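# Find the drawers whose interlock has come off

## Task

The tool cabinet's four drawers share an interlock, so one drawer pulled out should stop the other three from opening. On some drawers the interlock piece is missing, which cannot be seen while everything is shut. Work out which drawers are faulty, leave each of them open by at least a hand's width, and leave every working drawer closed. Everything must stay that way by itself after the robot lets go; a drawer held in place only by a gripper does not count.

## Robot and tools

Robot: two xArm6-style arms, left_arm and right_arm, each with six revolute joints and a parallel two-finger gripper with a wrist camera. left_arm's base sits at (-0.042, +0.271, 0) m and right_arm's at (+0.005, -0.279, 0) m in the scene frame, each turned slightly about z (quat_wxyz (+0.999, 0, 0, +0.047) and (+1.000, 0, 0, +0.030)).

Scene frame: origin on the table top midway between the arms, +z up, +x out over the table, +y toward left_arm. The arm names do not correspond to image sides. Reported hand positions can be somewhat off, especially when an arm is stretched far out.

execute_actions takes "actions", a list holding zero or one item, plus an optional "pictures" boolean (images are included by default).
- Empty list: nothing is commanded, the current state comes back.
- Motion item: {"rows": [...], "steps": n}. There are 1 to 15 rows and steps runs from 1 to 15 (15 if left out). Each step is 1/30 s. One row is used per step, and the last row repeats if there are fewer rows than steps.
- Wait item: {"steps": n} with no rows, n up to 300. It returns once n steps have passed since the previous result.
- A refused call sends nothing to the robot.

Every row is one flat list of 14 numbers covering both arms, even if only one arm moves. The order is the left_arm block, then the right_arm block. Each block holds six joint targets and then the gripper opening: waist, shoulder, elbow, forearm roll, wrist pitch, wrist roll, opening. The joint values are absolute target angles in radians, in the same form the Joint positions line prints them. They are not offsets, and they are not Cartesian poses.

Stated joint ranges for each arm, in that order:
- waist -6.283 to 6.283
- shoulder -2.059 to 2.094
- elbow -3.927 to 0.192
- forearm roll -6.283 to 6.283
- wrist pitch -1.693 to 3.142
- wrist roll -6.283 to 6.283

A target more than 0.010 rad beyond a range end is refused if it is also further out than that joint's last reported angle. The true ends may differ from the stated ones by up to 0.010 rad, and a request past the true end is clipped there. "joint sent to its limit" reports such clipping, possibly for an earlier action. If that line is absent, it does not prove more travel is available.

The opening is an absolute value from -1 (closed) to +1 (fully open, about 0.084 m between the pads).

Motion limits:
- Each joint target moves at most 3.14 rad/s and takes 0.16 s to reach that speed. All joints of an arm are slowed together so they arrive at once.
- On each step, a target is kept within 0.623 rad of the measured angle.
- The targets are scaled back if they would put the gripper more than 70 mm from its measured position. Large moves therefore need several calls or waits.
- Between calls, the arms keep heading for the last row sent. They stop once motion has nearly ceased, counting a blocked arm as stopped, or once a step is HELD.

Gripper geometry: the fingers point along the gripper's +z axis and close along its y axis. end_effector_position is the pinch point between closed pads, about 2 cm behind the fingertips. The tips advance roughly 10 mm along +z as they close.

Holding things:
- To hold an object, keep commanding an opening below grip_measured. grip_measured is the measured opening on the same -1 to 1 scale; the larger the gap below it, the stronger the squeeze.
- Force tops out near 24 N per pad for objects up to about 6 cm wide.
- Sending back the grip_measured value keeps a light hold. Wider parts may slip.
- Closing fast can press harder than intended.
- For drawers, hook or grip the handle and pull along the drawer's axis. Avoid yanking, slamming a drawer shut, or pushing hard into the cabinet.

Result lines:
- State line (left_arm: … | right_arm: …): each gripper's position in metres, its quat_wxyz, and its linear and angular velocities (m/s, rad/s), all in the scene frame.
- Joint positions / Joint velocities: one block per arm, giving the six joints (rad, rad/s) and then the pad gap (m, m/s).
- Joint torques: six values per arm in joint order. Drive output carries an offset, a scale factor and noise, so it is nonzero even in free air.
- "joint command not followed": a clearance check altered or blocked some joint targets; the rest of the row still ran.
- HELD: marks steps where your row, or part of it, was not sent.
- MOTOR HOT: a motor has reached 65 °C. At 80 °C an OVER-TEMPERATURE FAULT brakes that arm until it cools. Sustained loads heat motors.
- TORQUE FAULT: contact torque reached a joint's load limit, so the arm backs off, holds for 10 s and drops the rest of the call. Load limits in N m: waist 47, shoulder 47, elbow 28.2, forearm roll 28.2, wrist pitch 18.8, wrist roll 18.8. A carried object counts toward them.

Things to avoid: letting the two arms collide or press on each other, which can end the scene; drops, slips, slams and hard impacts; and any stop or fault. Smooth motion with low motor effort is preferred.

zoom_image: {"camera": name, "region": [x0, y0, x1, y1]} gives a closer view of that camera's latest image. Coordinates are pixels from the top-left corner, and the region may be at most 504 by 504. Cameras are cam_head_left, cam_head_right, cam_high, cam_low, cam_left_wrist and cam_right_wrist, each 896x504. Calibration (K, distortion D, T_world_to_cam in the scene frame) was supplied. Fixed cameras may be off by a couple of degrees and several millimetres. Wrist camera poses are derived from joint readings.

read_manual: optional "section" (only "licences"). It returns URDF licence text and does not move anything.

finished_scene: {"scene": number of the current scene}. Call it only when each faulty drawer stands open at least a hand's width on its own, every sound drawer is closed, and the grippers have released. Replying without any tool call ends everything.

Suggested order: look, try pulling one drawer, then test whether the others open while it is out. Use the results to tell which drawers lack the interlock, close the sound ones gently, and leave the faulty ones open.

Each tool is called by a JSON object that holds its "method" and its "body", one argument or row to a line.

## Session

{"method": "execute_actions", "body": {
  "actions": []
}}

Scene clock: 0.00 s of 6600.00 s.
left_arm: end_effector_position=(+0.2093, +0.2925, +0.3294) grip_measured=+1.00 end_effector_quat_wxyz=(+0.403, +0.320, +0.857, +0.037) end_effector_velocity=(+0.000, -0.000, +0.000) end_effector_angular_velocity=(-0.001, -0.000, -0.001) | right_arm: end_effector_position=(+0.0741, -0.4794, +0.2362) grip_measured=+1.00 end_effector_quat_wxyz=(-0.088, +0.941, -0.042, +0.325) end_effector_velocity=(+0.000, +0.000, -0.000) end_effector_angular_velocity=(+0.001, -0.001, +0.001)
Joint positions: left_arm=[ 0.546 -1.584 -0.201 -0.658  1.263 -1.753  0.084] | right_arm=[-1.991 -0.803 -0.423  0.559  1.637 -1.922  0.084]
Joint velocities: left_arm=[-0.     0.    -0.    -0.001  0.     0.     0.   ] | right_arm=[-0.    -0.     0.001  0.     0.001 -0.001  0.   ]
Joint torques (N m, as the arm reports them, + toward a larger angle): no reading
Motor temperatures (°C, as the motors report them): left_arm=[32 34 36 35 35 36] | right_arm=[35 35 32 32 41 32]

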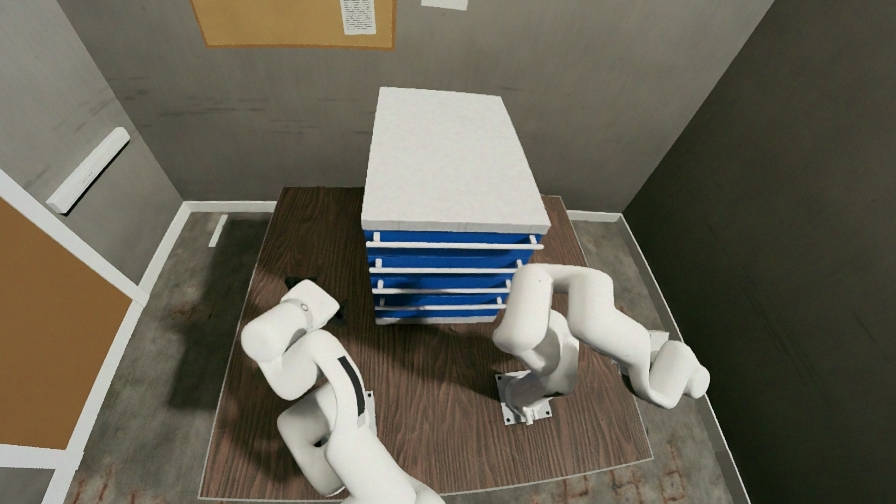

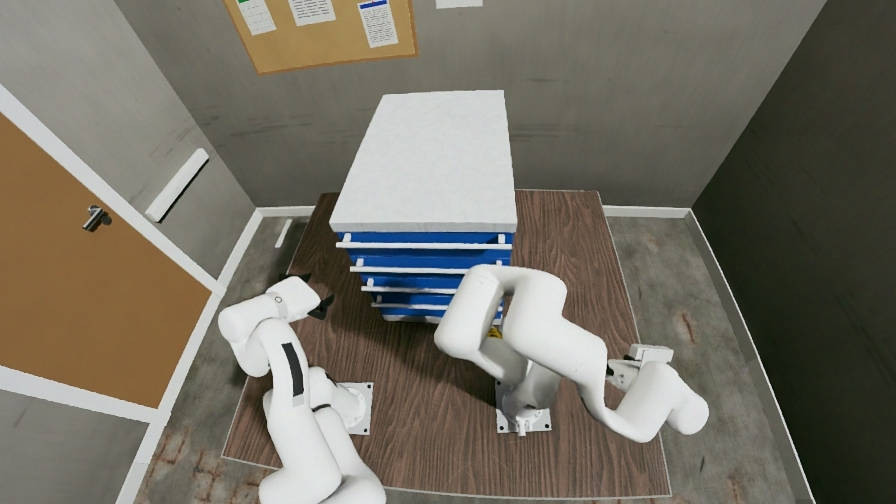

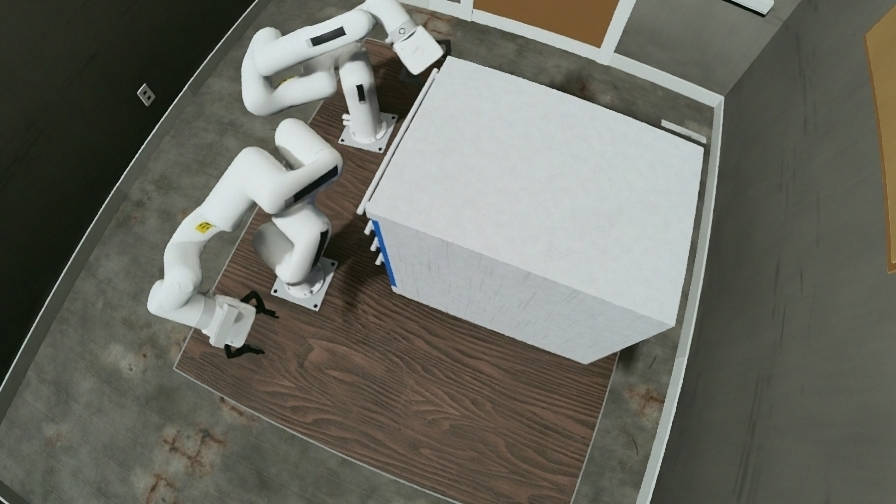

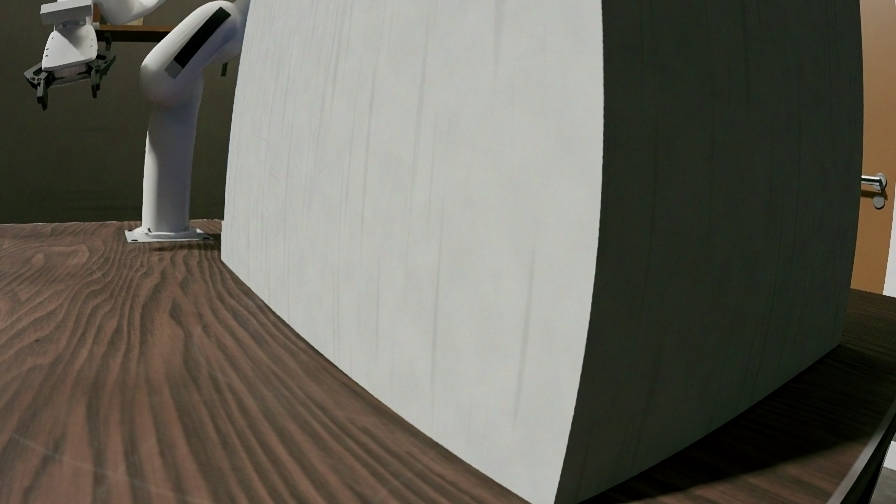

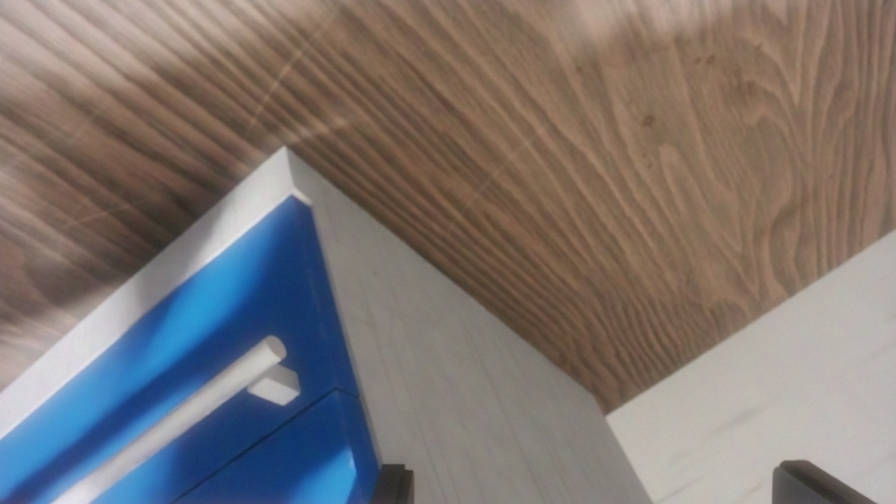

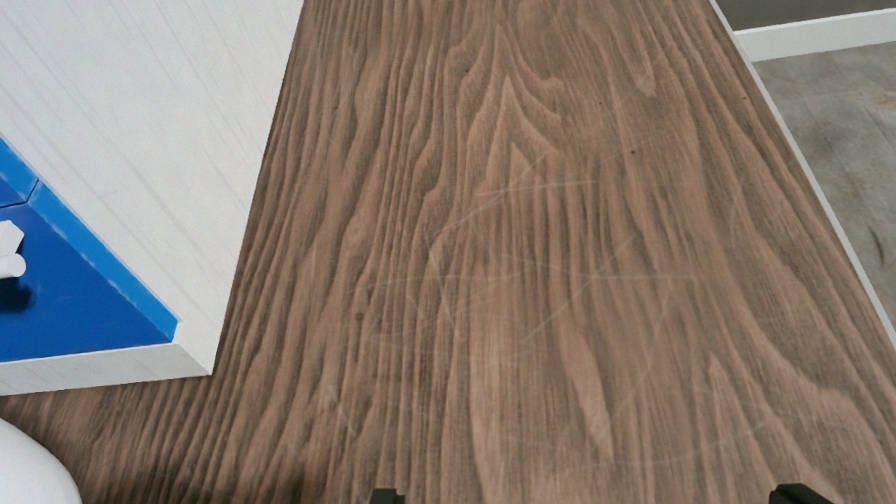

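{"method": "zoom_image", "body": {
  "camera": "cam_head_left",
  "region": [340, 200, 580, 340]
}}

{"method": "zoom_image", "body": {
  "camera": "cam_head_right",
  "region": [320, 200, 560, 340]
}}

{"method": "zoom_image", "body": {
  "camera": "cam_high",
  "region": [320, 40, 480, 300]
}}

Region (340, 200, 580, 340) of cam_head_left's 896x504 image, scaled by 2.100, with more detail than that image has; it fills the top 294 rows of this view, and the rest is white.

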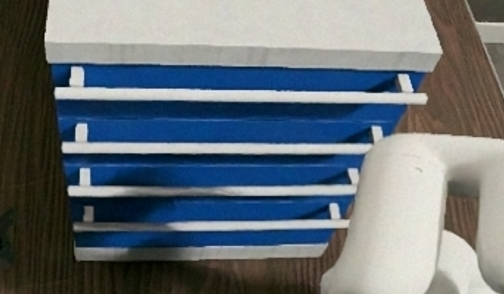

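Region (320, 200, 560, 340) of cam_head_right's 896x504 image, scaled by 2.100, with more detail than that image has; it fills the top 294 rows of this view, and the rest is white.

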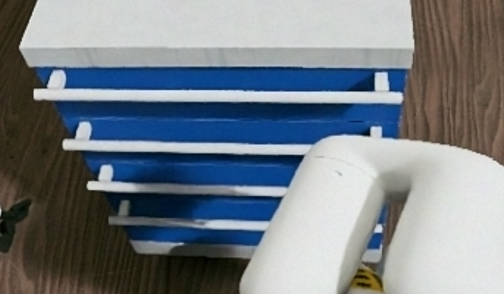

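Region (320, 40, 480, 300) of cam_high's 896x504 image, scaled by 1.938, with more detail than that image has; it fills the left 310 columns of this view, and the rest is white.

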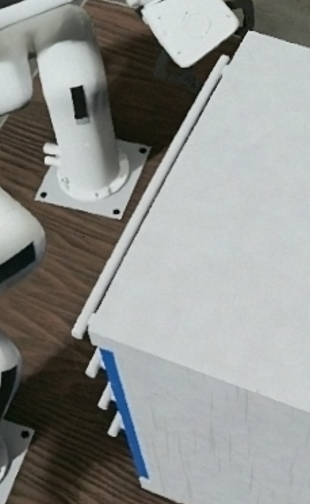

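{"method": "execute_actions", "body": {
  "actions": [
    {"rows": [[1.5, 0.0, -0.9, 0.0, 0.9, 0.0, 1, -1.991, -0.803, -0.423, 0.559, 1.637, -1.922, 1]], "steps": 15}
  ],
  "pictures": false
}}

{"method": "execute_actions", "body": {
  "actions": [
    {"steps": 45}
  ],
  "pictures": false
}}

Scene clock: 101.53 s of 6600.00 s.
left_arm: end_effector_position=(+0.1610, +0.4883, +0.4105) grip_measured=+1.00 end_effector_quat_wxyz=(+0.215, +0.317, +0.879, +0.284) end_effector_velocity=(-0.207, +0.423, +0.079) end_effector_angular_velocity=(+0.771, +0.836, +0.435) | right_arm: end_effector_position=(+0.0739, -0.4794, +0.2360) grip_measured=+1.00 end_effector_quat_wxyz=(-0.089, +0.941, -0.043, +0.324) end_effector_velocity=(-0.000, -0.001, +0.000) end_effector_angular_velocity=(-0.002, +0.000, -0.001)
Joint positions: left_arm=[ 0.934 -1.196 -0.54  -0.335  1.084 -1.365  0.084] | right_arm=[-1.991 -0.803 -0.423  0.559  1.637 -1.922  0.084]
Joint velocities: left_arm=[ 0.95   0.953 -0.612  0.568 -0.31   0.951  0.   ] | right_arm=[-0.     0.    -0.001  0.    -0.     0.    -0.   ]
Joint torques (N m, as the arm reports them, + toward a larger angle): left_arm=[ -1.33   4.16 -20.68  -0.49  -1.83  -0.42] | right_arm=[ -2.03  -2.76 -16.08   0.95  -0.78  -0.14]
Motor temperatures (°C, as the motors report them): left_arm=[32 34 41 35 35 36] | right_arm=[35 35 39 32 41 32]
Steps of this call (steps 1 to 90: nothing new was sent; then 98.03 s passed at rest; steps 91 to 105: all 15 steps of this action). Readings (joint positions):
91: left_arm=[0.546 -1.584 -0.201 -0.657 1.262 -1.753] | right_arm=[-1.991 -0.803 -0.423 0.559 1.637 -1.922]
92: left_arm=[0.554 -1.576 -0.209 -0.648 1.258 -1.743] | right_arm=[-1.991 -0.803 -0.423 0.559 1.637 -1.922]
94: left_arm=[0.607 -1.522 -0.262 -0.594 1.227 -1.689] | right_arm=[-1.991 -0.803 -0.423 0.559 1.637 -1.922]
98: left_arm=[0.722 -1.408 -0.376 -0.487 1.167 -1.576] | right_arm=[-1.991 -0.803 -0.423 0.559 1.637 -1.922]
105: the state above

Scene clock: 103.03 s of 6600.00 s.
left_arm: end_effector_position=(-0.0522, +0.7167, +0.1484) grip_measured=+1.00 end_effector_quat_wxyz=(-0.000, +0.699, +0.715, +0.001) end_effector_velocity=(-0.001, -0.001, -0.003) end_effector_angular_velocity=(-0.009, +0.000, -0.001) | right_arm: end_effector_position=(+0.0739, -0.4794, +0.2360) grip_measured=+1.00 end_effector_quat_wxyz=(-0.089, +0.941, -0.043, +0.324) end_effector_velocity=(-0.000, -0.001, +0.000) end_effector_angular_velocity=(-0.003, +0.001, -0.001)
Joint positions: left_arm=[ 1.5   -0.001 -0.9   -0.     0.9   -0.     0.084] | right_arm=[-1.991 -0.803 -0.423  0.559  1.637 -1.922  0.084]
Joint velocities: left_arm=[0.003 0.007 0.001 0.001 0.001 0.003 0.   ] | right_arm=[ 0.     0.    -0.001  0.001 -0.002 -0.     0.   ]
Joint torques (N m, as the arm reports them, + toward a larger angle): left_arm=[ -1.05 -22.58 -21.61  -0.13  -1.23  -0.17] | right_arm=[ -2.13  -2.9  -16.13   1.04  -0.59  -0.24]
Motor temperatures (°C, as the motors report them): left_arm=[32 34 41 35 35 36] | right_arm=[35 35 39 32 41 32]
Steps of this call (steps 1 to 45: the robot went on to your last target). Readings (joint positions):
1: left_arm=[0.966 -1.164 -0.560 -0.317 1.073 -1.332] | right_arm=[-1.991 -0.803 -0.423 0.559 1.637 -1.922]
2: left_arm=[0.996 -1.131 -0.580 -0.299 1.063 -1.299] | right_arm=[-1.991 -0.803 -0.423 0.559 1.637 -1.922]
4: left_arm=[1.055 -1.063 -0.617 -0.264 1.044 -1.231] | right_arm=[-1.991 -0.803 -0.423 0.559 1.637 -1.922]
8: left_arm=[1.160 -0.915 -0.684 -0.202 1.011 -1.083] | right_arm=[-1.991 -0.803 -0.423 0.559 1.637 -1.922]
45: the state above

{"method": "execute_actions", "body": {
  "actions": [
    {"rows": [[1.5, -0.15, -0.1, 0.0, -1.0, 0.0, 1, -4.352, 0.161, -0.595, 1.571, -1.571, -2.005, 1]], "steps": 15}
  ],
  "pictures": false
}}

{"method": "execute_actions", "body": {
  "actions": [
    {"steps": 90}
  ]
}}

Scene clock: 106.67 s of 6600.00 s.
left_arm: end_effector_position=(-0.0503, +0.6306, +0.0461) grip_measured=+1.00 end_effector_quat_wxyz=(-0.103, +0.692, +0.708, +0.101) end_effector_velocity=(+0.000, -0.002, +0.037) end_effector_angular_velocity=(+1.763, +0.041, -0.000) | right_arm: end_effector_position=(-0.0733, -0.6172, +0.2123) grip_measured=+1.00 end_effector_quat_wxyz=(+0.098, +0.825, -0.367, +0.418) end_effector_velocity=(-0.441, -0.125, -0.132) end_effector_angular_velocity=(-0.043, -0.295, -1.741)
Joint positions: left_arm=[ 1.5   -0.123 -0.251  0.     0.084 -0.     0.084] | right_arm=[-2.382 -0.412 -0.509  0.95   1.246 -1.963  0.084]
Joint velocities: left_arm=[ 0.    -0.215  1.339  0.001 -2.888 -0.    -0.   ] | right_arm=[-0.79   0.786 -0.114  0.789 -0.787 -0.058 -0.   ]
Joint torques (N m, as the arm reports them, + toward a larger angle): left_arm=[ -0.69 -16.6  -25.06  -0.11  -2.9   -0.32] | right_arm=[ -2.16  -9.91 -15.     0.84  -0.31  -0.22]
Motor temperatures (°C, as the motors report them): left_arm=[32 34 41 35 35 36] | right_arm=[35 35 39 32 41 32]
Steps of this call (steps 1 to 15: the robot went on to your last target; steps 16 to 90: nothing new was sent; then 0.13 s passed at rest; steps 91 to 105: all 15 steps of this action). Readings (joint positions):
91: left_arm=[1.500 -0.000 -0.899 -0.000 0.899 0.000] | right_arm=[-1.992 -0.803 -0.423 0.560 1.636 -1.922]
92: left_arm=[1.500 -0.002 -0.892 -0.000 0.889 0.000] | right_arm=[-1.999 -0.795 -0.425 0.569 1.627 -1.923]
94: left_arm=[1.500 -0.021 -0.826 -0.000 0.816 0.000] | right_arm=[-2.058 -0.737 -0.442 0.629 1.568 -1.931]
98: left_arm=[1.500 -0.064 -0.606 0.000 0.606 -0.000] | right_arm=[-2.187 -0.608 -0.474 0.755 1.441 -1.946]
105: the state above

Scene clock: 109.67 s of 6600.00 s.
left_arm: end_effector_position=(-0.0520, +0.7034, +0.2364) grip_measured=+1.00 end_effector_quat_wxyz=(-0.418, +0.567, +0.580, +0.409) end_effector_velocity=(-0.000, -0.000, -0.001) end_effector_angular_velocity=(-0.004, -0.001, +0.001) | right_arm: end_effector_position=(+0.1080, +0.1031, +0.2953) grip_measured=+1.00 end_effector_quat_wxyz=(+0.327, +0.380, +0.651, +0.569) end_effector_velocity=(+0.154, -0.217, +0.351) end_effector_angular_velocity=(+0.585, -1.250, -1.014)
Joint positions: left_arm=[ 1.5   -0.15  -0.1    0.    -1.    -0.     0.084] | right_arm=[-4.319  0.158 -0.595  1.568 -1.417 -2.005  0.084]
Joint velocities: left_arm=[ 0.     0.002  0.001 -0.     0.001 -0.     0.   ] | right_arm=[-0.335  0.028 -0.004  0.033 -1.538 -0.002  0.   ]
Joint torques (N m, as the arm reports them, + toward a larger angle): left_arm=[ -0.91 -12.3  -13.8    0.09  -1.97  -0.31] | right_arm=[ -1.02 -13.92  -9.51  -0.22  -1.62  -0.17]
Motor temperatures (°C, as the motors report them): left_arm=[32 34 41 35 35 36] | right_arm=[35 35 39 32 41 32]
Steps of this call (steps 1 to 90: the robot went on to your last target). Readings (joint positions):
1: left_arm=[1.500 -0.130 -0.210 0.000 -0.014 -0.000] | right_arm=[-2.408 -0.386 -0.513 0.976 1.220 -1.965]
2: left_arm=[1.500 -0.135 -0.178 0.000 -0.111 -0.000] | right_arm=[-2.434 -0.362 -0.516 1.002 1.194 -1.967]
4: left_arm=[1.500 -0.143 -0.140 0.000 -0.294 -0.000] | right_arm=[-2.485 -0.317 -0.523 1.051 1.143 -1.970]
8: left_arm=[1.500 -0.147 -0.121 -0.000 -0.579 0.000] | right_arm=[-2.585 -0.241 -0.534 1.133 1.043 -1.976]
90: the state above
camera_calibration (this result's frames):
cam_left_wrist: T_world_to_cam=[[0.999595, 0.0284048, -0.0016795, 0.0635535], [0.00771451, -0.32735, -0.944872, 0.515931], [-0.0273887, 0.944476, -0.327436, -0.456474], [0, 0, 0, 1]] pos_world=[-0.0800101, 0.598214, 0.338129]
cam_right_wrist: T_world_to_cam=[[0.107704, 0.0640083, 0.99212, -0.279558], [0.502132, -0.86479, 0.00128226, 0.100284], [0.858058, 0.498038, -0.125282, 0.0257253], [0, 0, 0, 1]] pos_world=[-0.0423199, 0.0918061, 0.28045]

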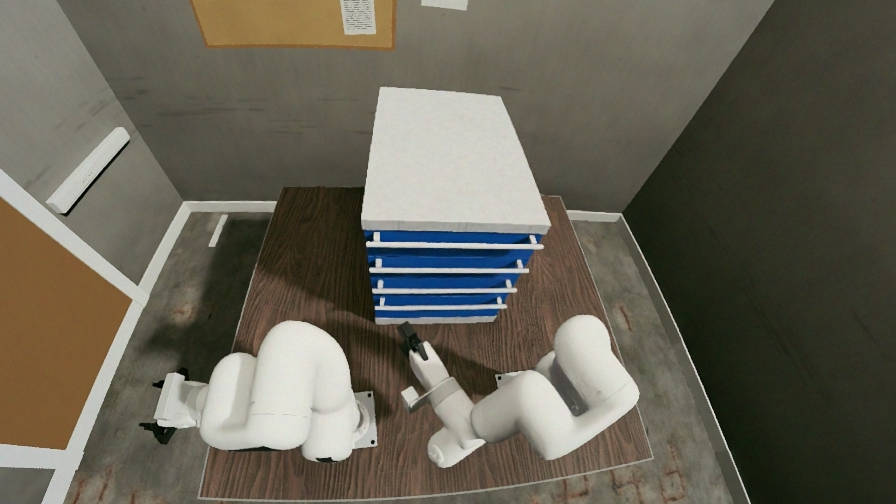

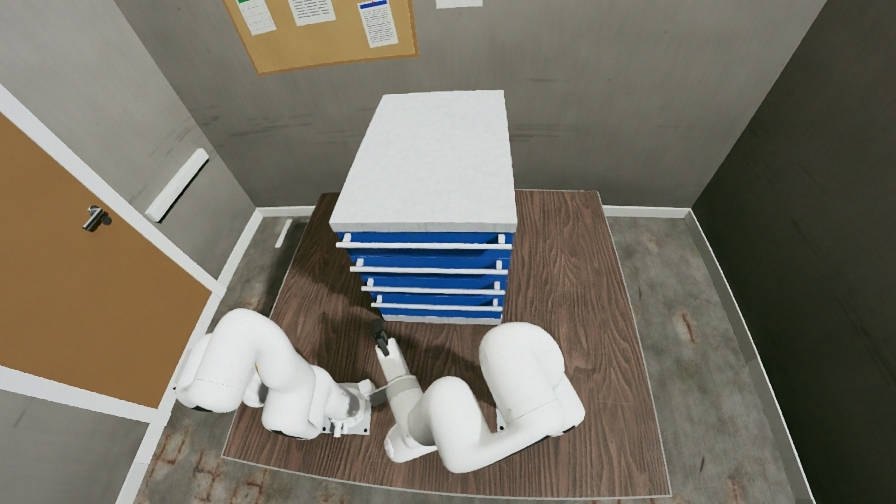

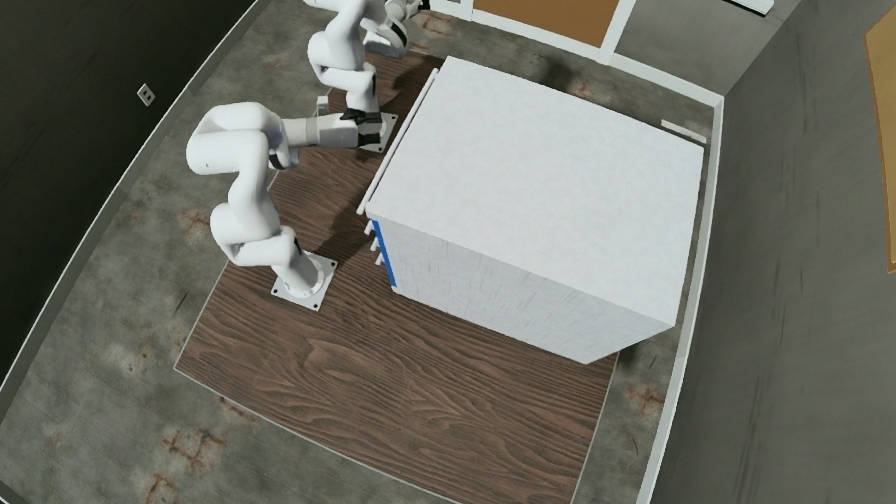

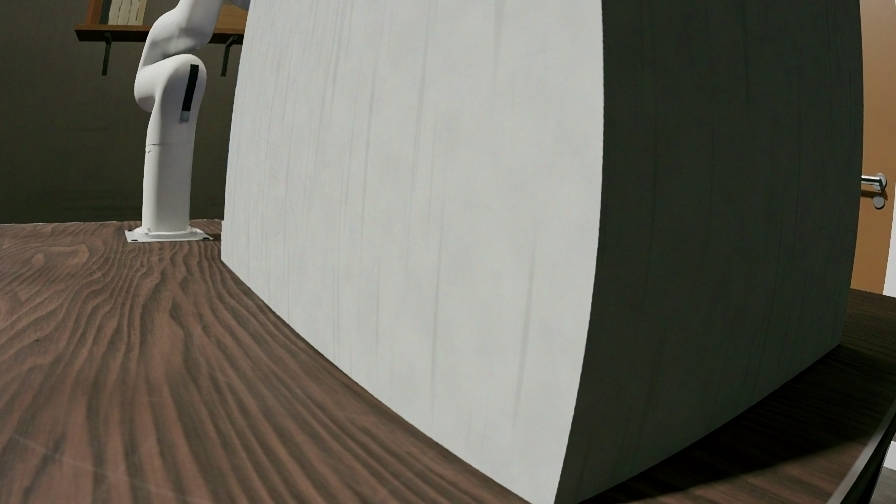

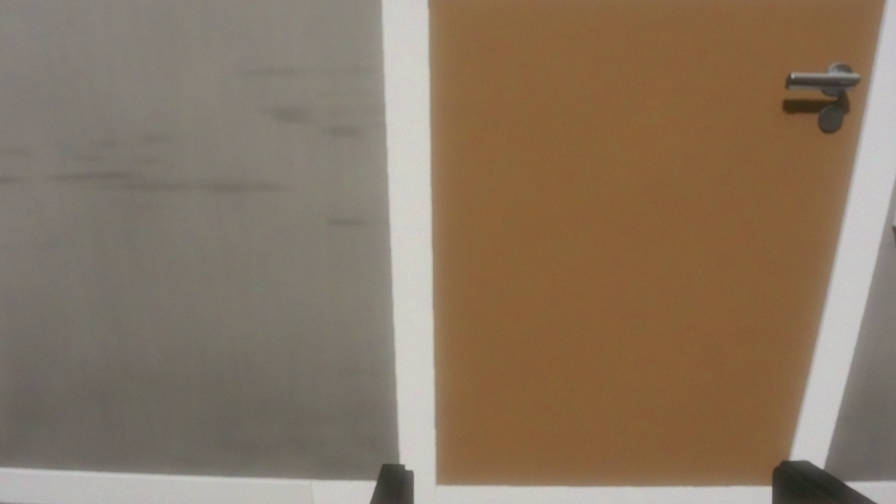

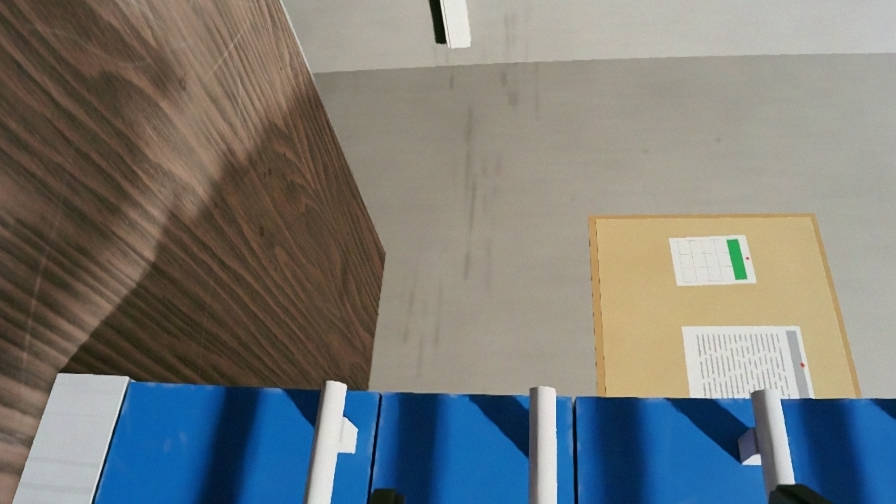

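{"method": "execute_actions", "body": {
  "actions": [
    {"steps": 15}
  ]
}}

Scene clock: 110.27 s of 6600.00 s.
left_arm: end_effector_position=(-0.0520, +0.7034, +0.2364) grip_measured=+1.00 end_effector_quat_wxyz=(-0.418, +0.567, +0.580, +0.409) end_effector_velocity=(-0.000, -0.000, -0.001) end_effector_angular_velocity=(-0.002, +0.000, -0.000) | right_arm: end_effector_position=(+0.1195, +0.0803, +0.3300) grip_measured=+1.00 end_effector_quat_wxyz=(+0.385, +0.385, +0.593, +0.593) end_effector_velocity=(+0.000, -0.000, +0.001) end_effector_angular_velocity=(+0.000, -0.003, -0.002)
Joint positions: left_arm=[ 1.5   -0.15  -0.1   -0.    -1.     0.     0.084] | right_arm=[-4.352  0.161 -0.595  1.571 -1.571 -2.005  0.084]
Joint velocities: left_arm=[ 0.     0.001  0.     0.     0.001  0.    -0.   ] | right_arm=[-0.001 -0.     0.    -0.    -0.003 -0.001  0.   ]
Joint torques (N m, as the arm reports them, + toward a larger angle): left_arm=[ -0.97 -12.07 -13.93  -0.05  -1.9   -0.22] | right_arm=[ -1.92 -13.83  -9.47  -0.14  -1.87  -0.2 ]
Motor temperatures (°C, as the motors report them): left_arm=[32 34 41 35 35 36] | right_arm=[35 35 39 32 41 32]
Steps of this call (steps 1 to 18: the robot went on to your last target). Readings (joint positions):
1: left_arm=[1.500 -0.150 -0.100 0.000 -1.000 0.000] | right_arm=[-4.329 0.159 -0.595 1.569 -1.465 -2.005]
2: left_arm=[1.500 -0.150 -0.100 0.000 -1.000 0.000] | right_arm=[-4.338 0.159 -0.595 1.570 -1.504 -2.005]
4: left_arm=[1.500 -0.150 -0.100 0.000 -1.000 0.000] | right_arm=[-4.348 0.160 -0.595 1.571 -1.549 -2.005]
8: left_arm=[1.500 -0.150 -0.100 -0.000 -1.000 -0.000] | right_arm=[-4.351 0.161 -0.595 1.571 -1.568 -2.005]
18: the state above
camera_calibration (this result's frames):
cam_left_wrist: T_world_to_cam=[[0.999595, 0.0284048, -0.00167962, 0.0635535], [0.00771441, -0.32735, -0.944872, 0.515931], [-0.0273887, 0.944476, -0.327436, -0.456474], [0, 0, 0, 1]] pos_world=[-0.0800101, 0.598214, 0.338129]
cam_right_wrist: T_world_to_cam=[[-0.0153733, 0.00324941, 0.999877, -0.296718], [0.411825, -0.911215, 0.00929318, 0.0865735], [0.911133, 0.411917, 0.0126702, -0.0134275], [0, 0, 0, 1]] pos_world=[-0.0279805, 0.0853823, 0.296047]

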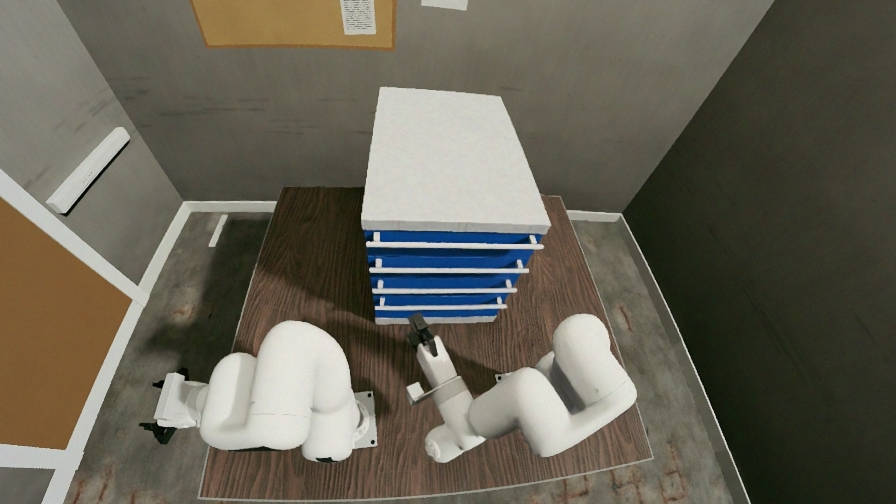

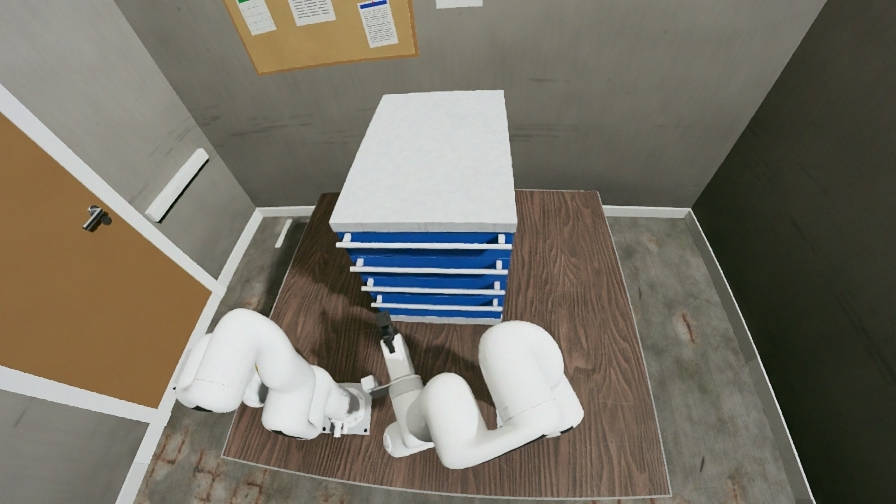

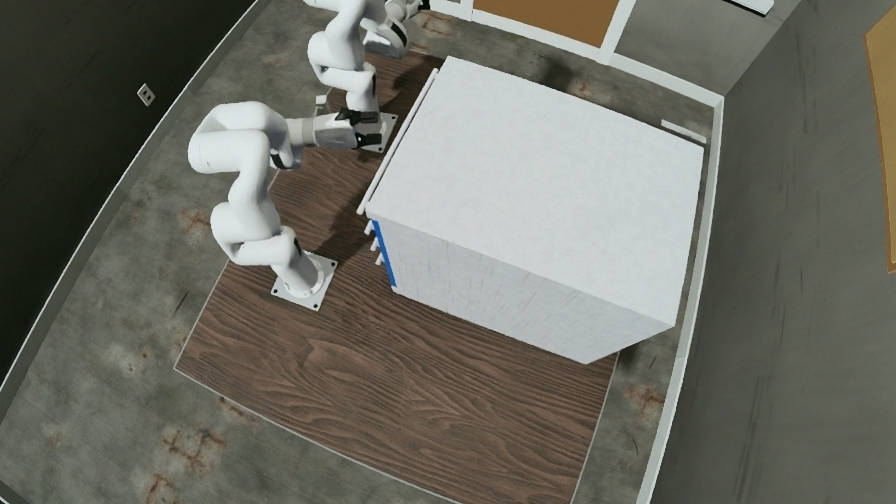

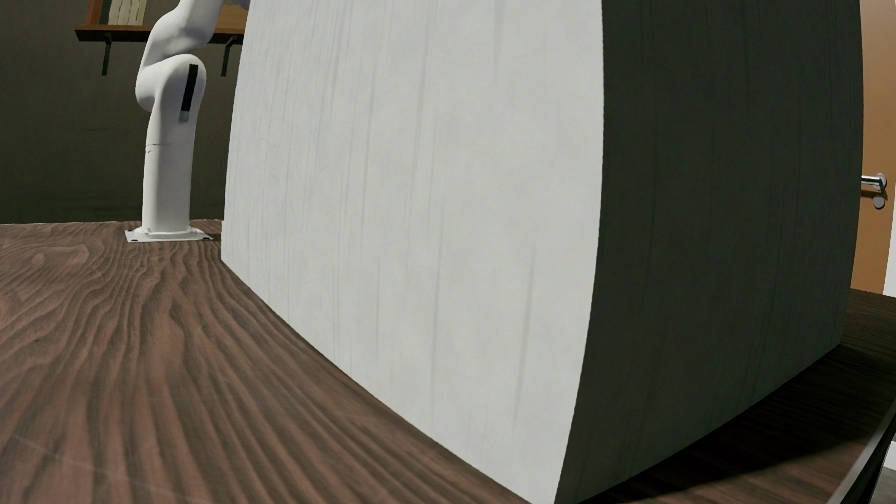

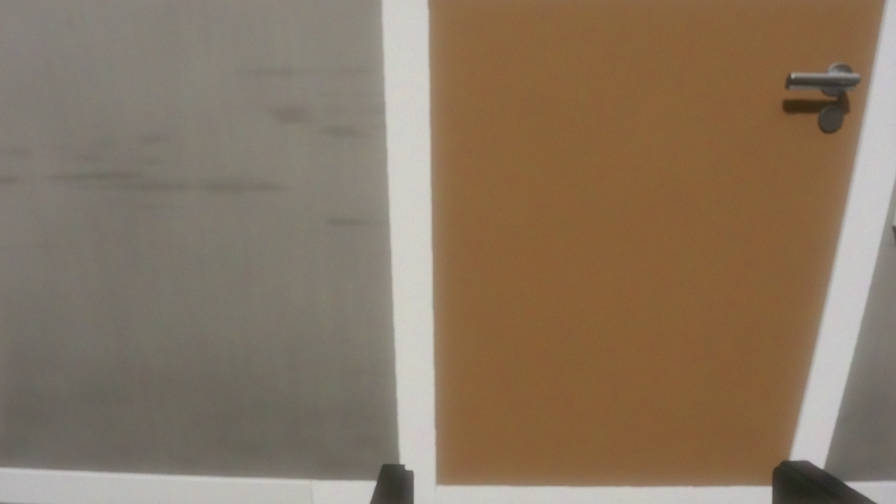

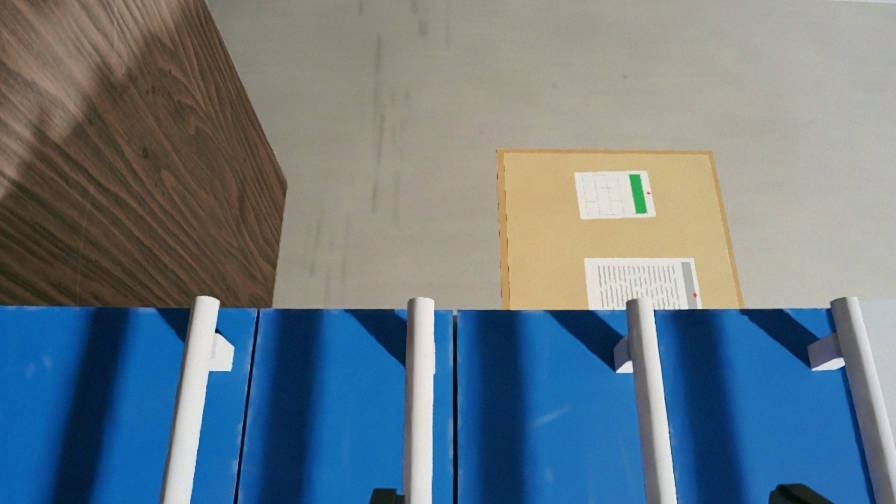

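{"method": "execute_actions", "body": {
  "actions": [
    {"rows": [[1.5, -0.15, -0.1, 0.0, -1.0, 0.0, 1, -4.495, 0.6636, -0.6115, 1.571, -1.571, -1.5187, 0.2]], "steps": 15}
  ],
  "pictures": false
}}

{"method": "execute_actions", "body": {
  "actions": [
    {"steps": 20}
  ]
}}

Scene clock: 124.73 s of 6600.00 s.
left_arm: end_effector_position=(-0.0520, +0.7034, +0.2364) grip_measured=+1.00 end_effector_quat_wxyz=(-0.418, +0.567, +0.580, +0.409) end_effector_velocity=(+0.000, +0.000, +0.000) end_effector_angular_velocity=(+0.000, +0.000, -0.000) | right_arm: end_effector_position=(+0.1686, +0.0608, +0.1906) grip_measured=+0.19 end_effector_quat_wxyz=(+0.427, +0.424, +0.566, +0.563) end_effector_velocity=(+0.020, -0.017, -0.049) end_effector_angular_velocity=(+0.059, +0.005, -0.054)
Joint positions: left_arm=[ 1.5   -0.15  -0.1   -0.    -1.     0.     0.084] | right_arm=[-4.492  0.653 -0.609  1.571 -1.57  -1.533  0.052]
Joint velocities: left_arm=[-0.    -0.001 -0.    -0.     0.001  0.     0.   ] | right_arm=[-0.055  0.19  -0.023 -0.001 -0.012  0.225 -0.   ]
Joint torques (N m, as the arm reports them, + toward a larger angle): left_arm=[ -1.11 -12.26 -13.87  -0.05  -1.97  -0.29] | right_arm=[  0.56 -22.45  -5.1    0.37  -2.41  -0.5 ]
Motor temperatures (°C, as the motors report them): left_arm=[32 34 39 35 35 36] | right_arm=[35 36 37 32 41 32]
Steps of this call (steps 1 to 15: the robot went on to your last target; steps 16 to 90: nothing new was sent; then 10.97 s passed at rest; steps 91 to 105: all 15 steps of this action). Readings (joint positions):
91: left_arm=[1.500 -0.150 -0.100 0.000 -1.000 -0.000] | right_arm=[-4.352 0.161 -0.595 1.571 -1.571 -2.004]
92: left_arm=[1.500 -0.150 -0.100 -0.000 -1.000 0.000] | right_arm=[-4.354 0.169 -0.596 1.571 -1.572 -1.995]
94: left_arm=[1.500 -0.150 -0.100 0.000 -1.000 0.000] | right_arm=[-4.373 0.234 -0.601 1.571 -1.572 -1.927]
98: left_arm=[1.500 -0.150 -0.100 0.000 -1.000 -0.000] | right_arm=[-4.429 0.432 -0.603 1.571 -1.571 -1.745]
105: the state above

Scene clock: 125.40 s of 6600.00 s.
left_arm: end_effector_position=(-0.0520, +0.7034, +0.2364) grip_measured=+1.00 end_effector_quat_wxyz=(-0.418, +0.567, +0.580, +0.409) end_effector_velocity=(+0.000, +0.000, +0.000) end_effector_angular_velocity=(+0.000, +0.000, -0.000) | right_arm: end_effector_position=(+0.1695, +0.0603, +0.1881) grip_measured=+0.19 end_effector_quat_wxyz=(+0.426, +0.426, +0.564, +0.564) end_effector_velocity=(+0.000, -0.000, -0.001) end_effector_angular_velocity=(-0.001, +0.001, -0.000)
Joint positions: left_arm=[ 1.5   -0.15  -0.1   -0.    -1.     0.     0.084] | right_arm=[-4.495  0.663 -0.612  1.571 -1.571 -1.519  0.052]
Joint velocities: left_arm=[-0.  0. -0.  0. -0. -0.  0.] | right_arm=[-0.     0.001  0.    -0.     0.001  0.     0.   ]
Joint torques (N m, as the arm reports them, + toward a larger angle): left_arm=[ -1.03 -12.15 -13.72   0.02  -1.97  -0.22] | right_arm=[ -2.32 -16.42  -3.99   0.66  -2.11  -0.18]
Motor temperatures (°C, as the motors report them): left_arm=[32 34 39 35 36 36] | right_arm=[35 36 37 32 41 32]
Steps of this call (steps 1 to 20: the robot went on to your last target). Readings (joint positions):
1: left_arm=[1.500 -0.150 -0.100 -0.000 -1.000 0.000] | right_arm=[-4.493 0.658 -0.610 1.571 -1.571 -1.527]
2: left_arm=[1.500 -0.150 -0.100 -0.000 -1.000 0.000] | right_arm=[-4.494 0.659 -0.611 1.571 -1.571 -1.524]
4: left_arm=[1.500 -0.150 -0.100 0.000 -1.000 0.000] | right_arm=[-4.494 0.660 -0.612 1.571 -1.571 -1.521]
8: left_arm=[1.500 -0.150 -0.100 -0.000 -1.000 0.000] | right_arm=[-4.494 0.662 -0.612 1.571 -1.571 -1.519]
20: the state above
camera_calibration (this result's frames):
cam_left_wrist: T_world_to_cam=[[0.999595, 0.0284048, -0.00167964, 0.0635535], [0.00771438, -0.32735, -0.944872, 0.515931], [-0.0273887, 0.944476, -0.327436, -0.456474], [0, 0, 0, 1]] pos_world=[-0.0800101, 0.598214, 0.338129]
cam_right_wrist: T_world_to_cam=[[-0.0149175, 0.00494356, 0.999877, -0.154165], [0.277652, -0.960641, 0.00889196, 0.0749293], [0.960566, 0.27775, 0.0129578, -0.0492777], [0, 0, 0, 1]] pos_world=[0.0242305, 0.0864292, 0.154119]

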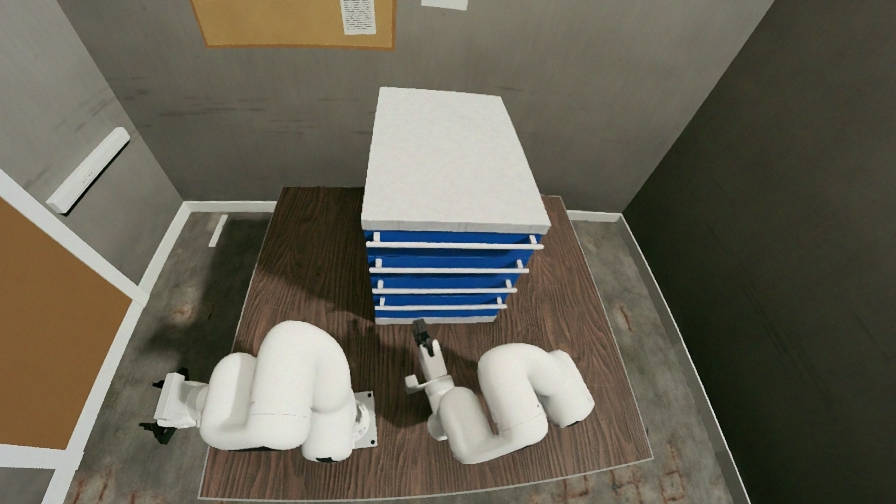

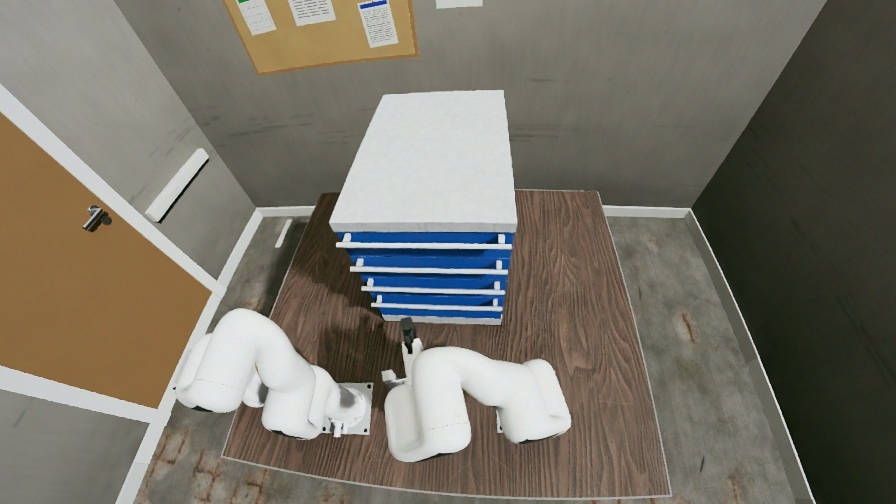

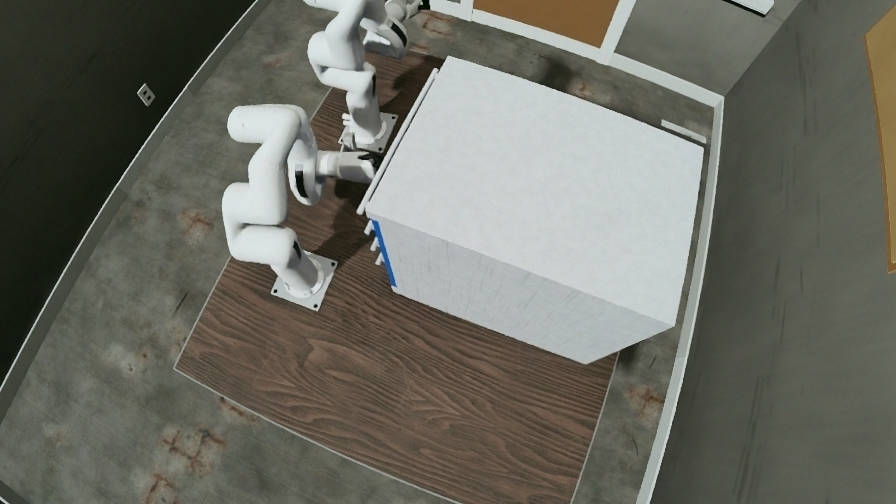

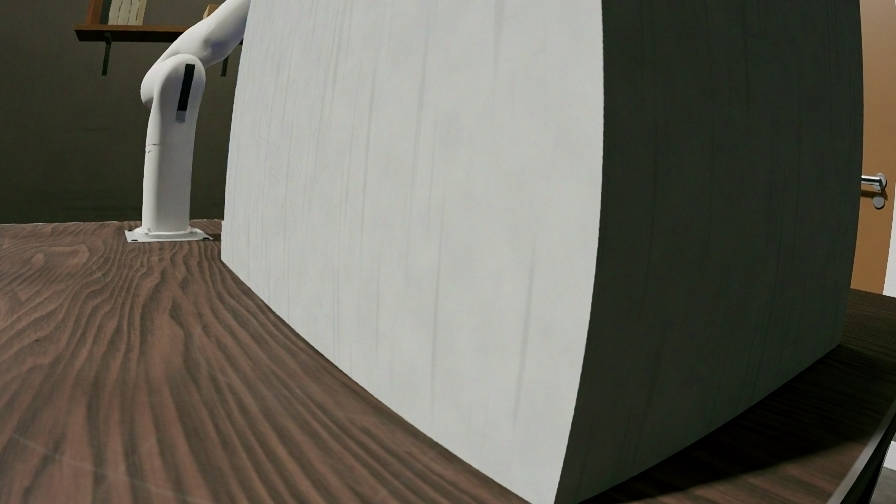

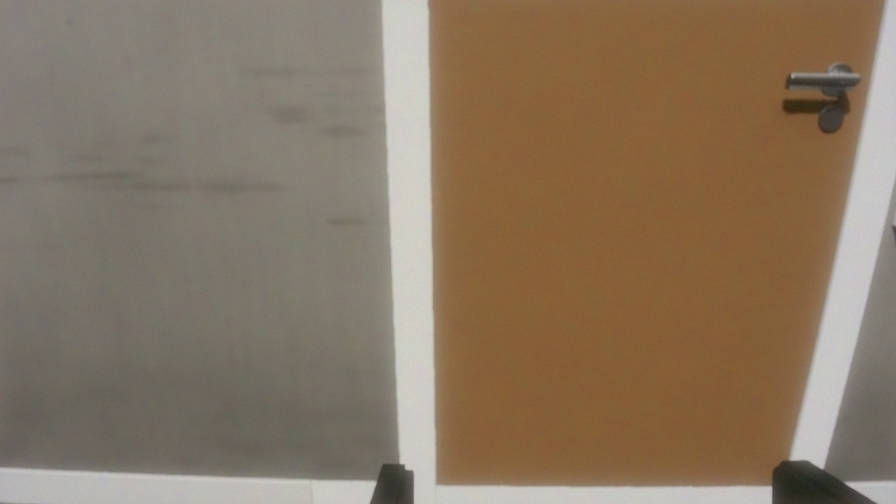

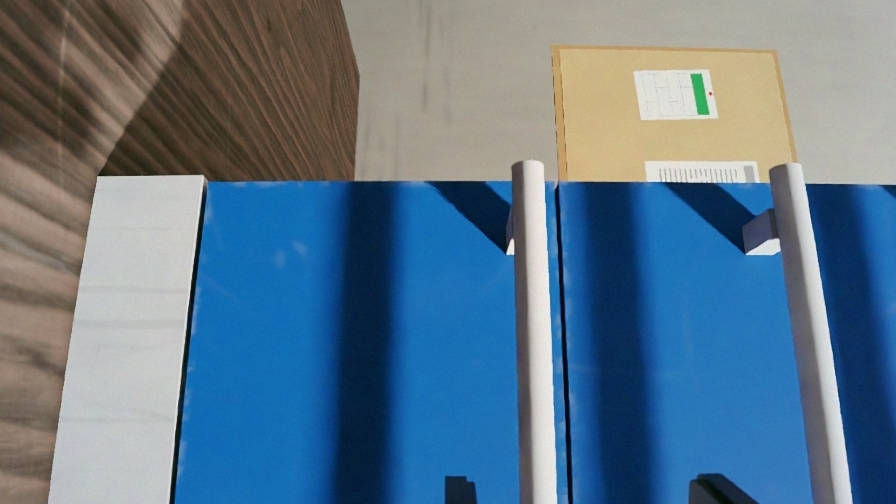

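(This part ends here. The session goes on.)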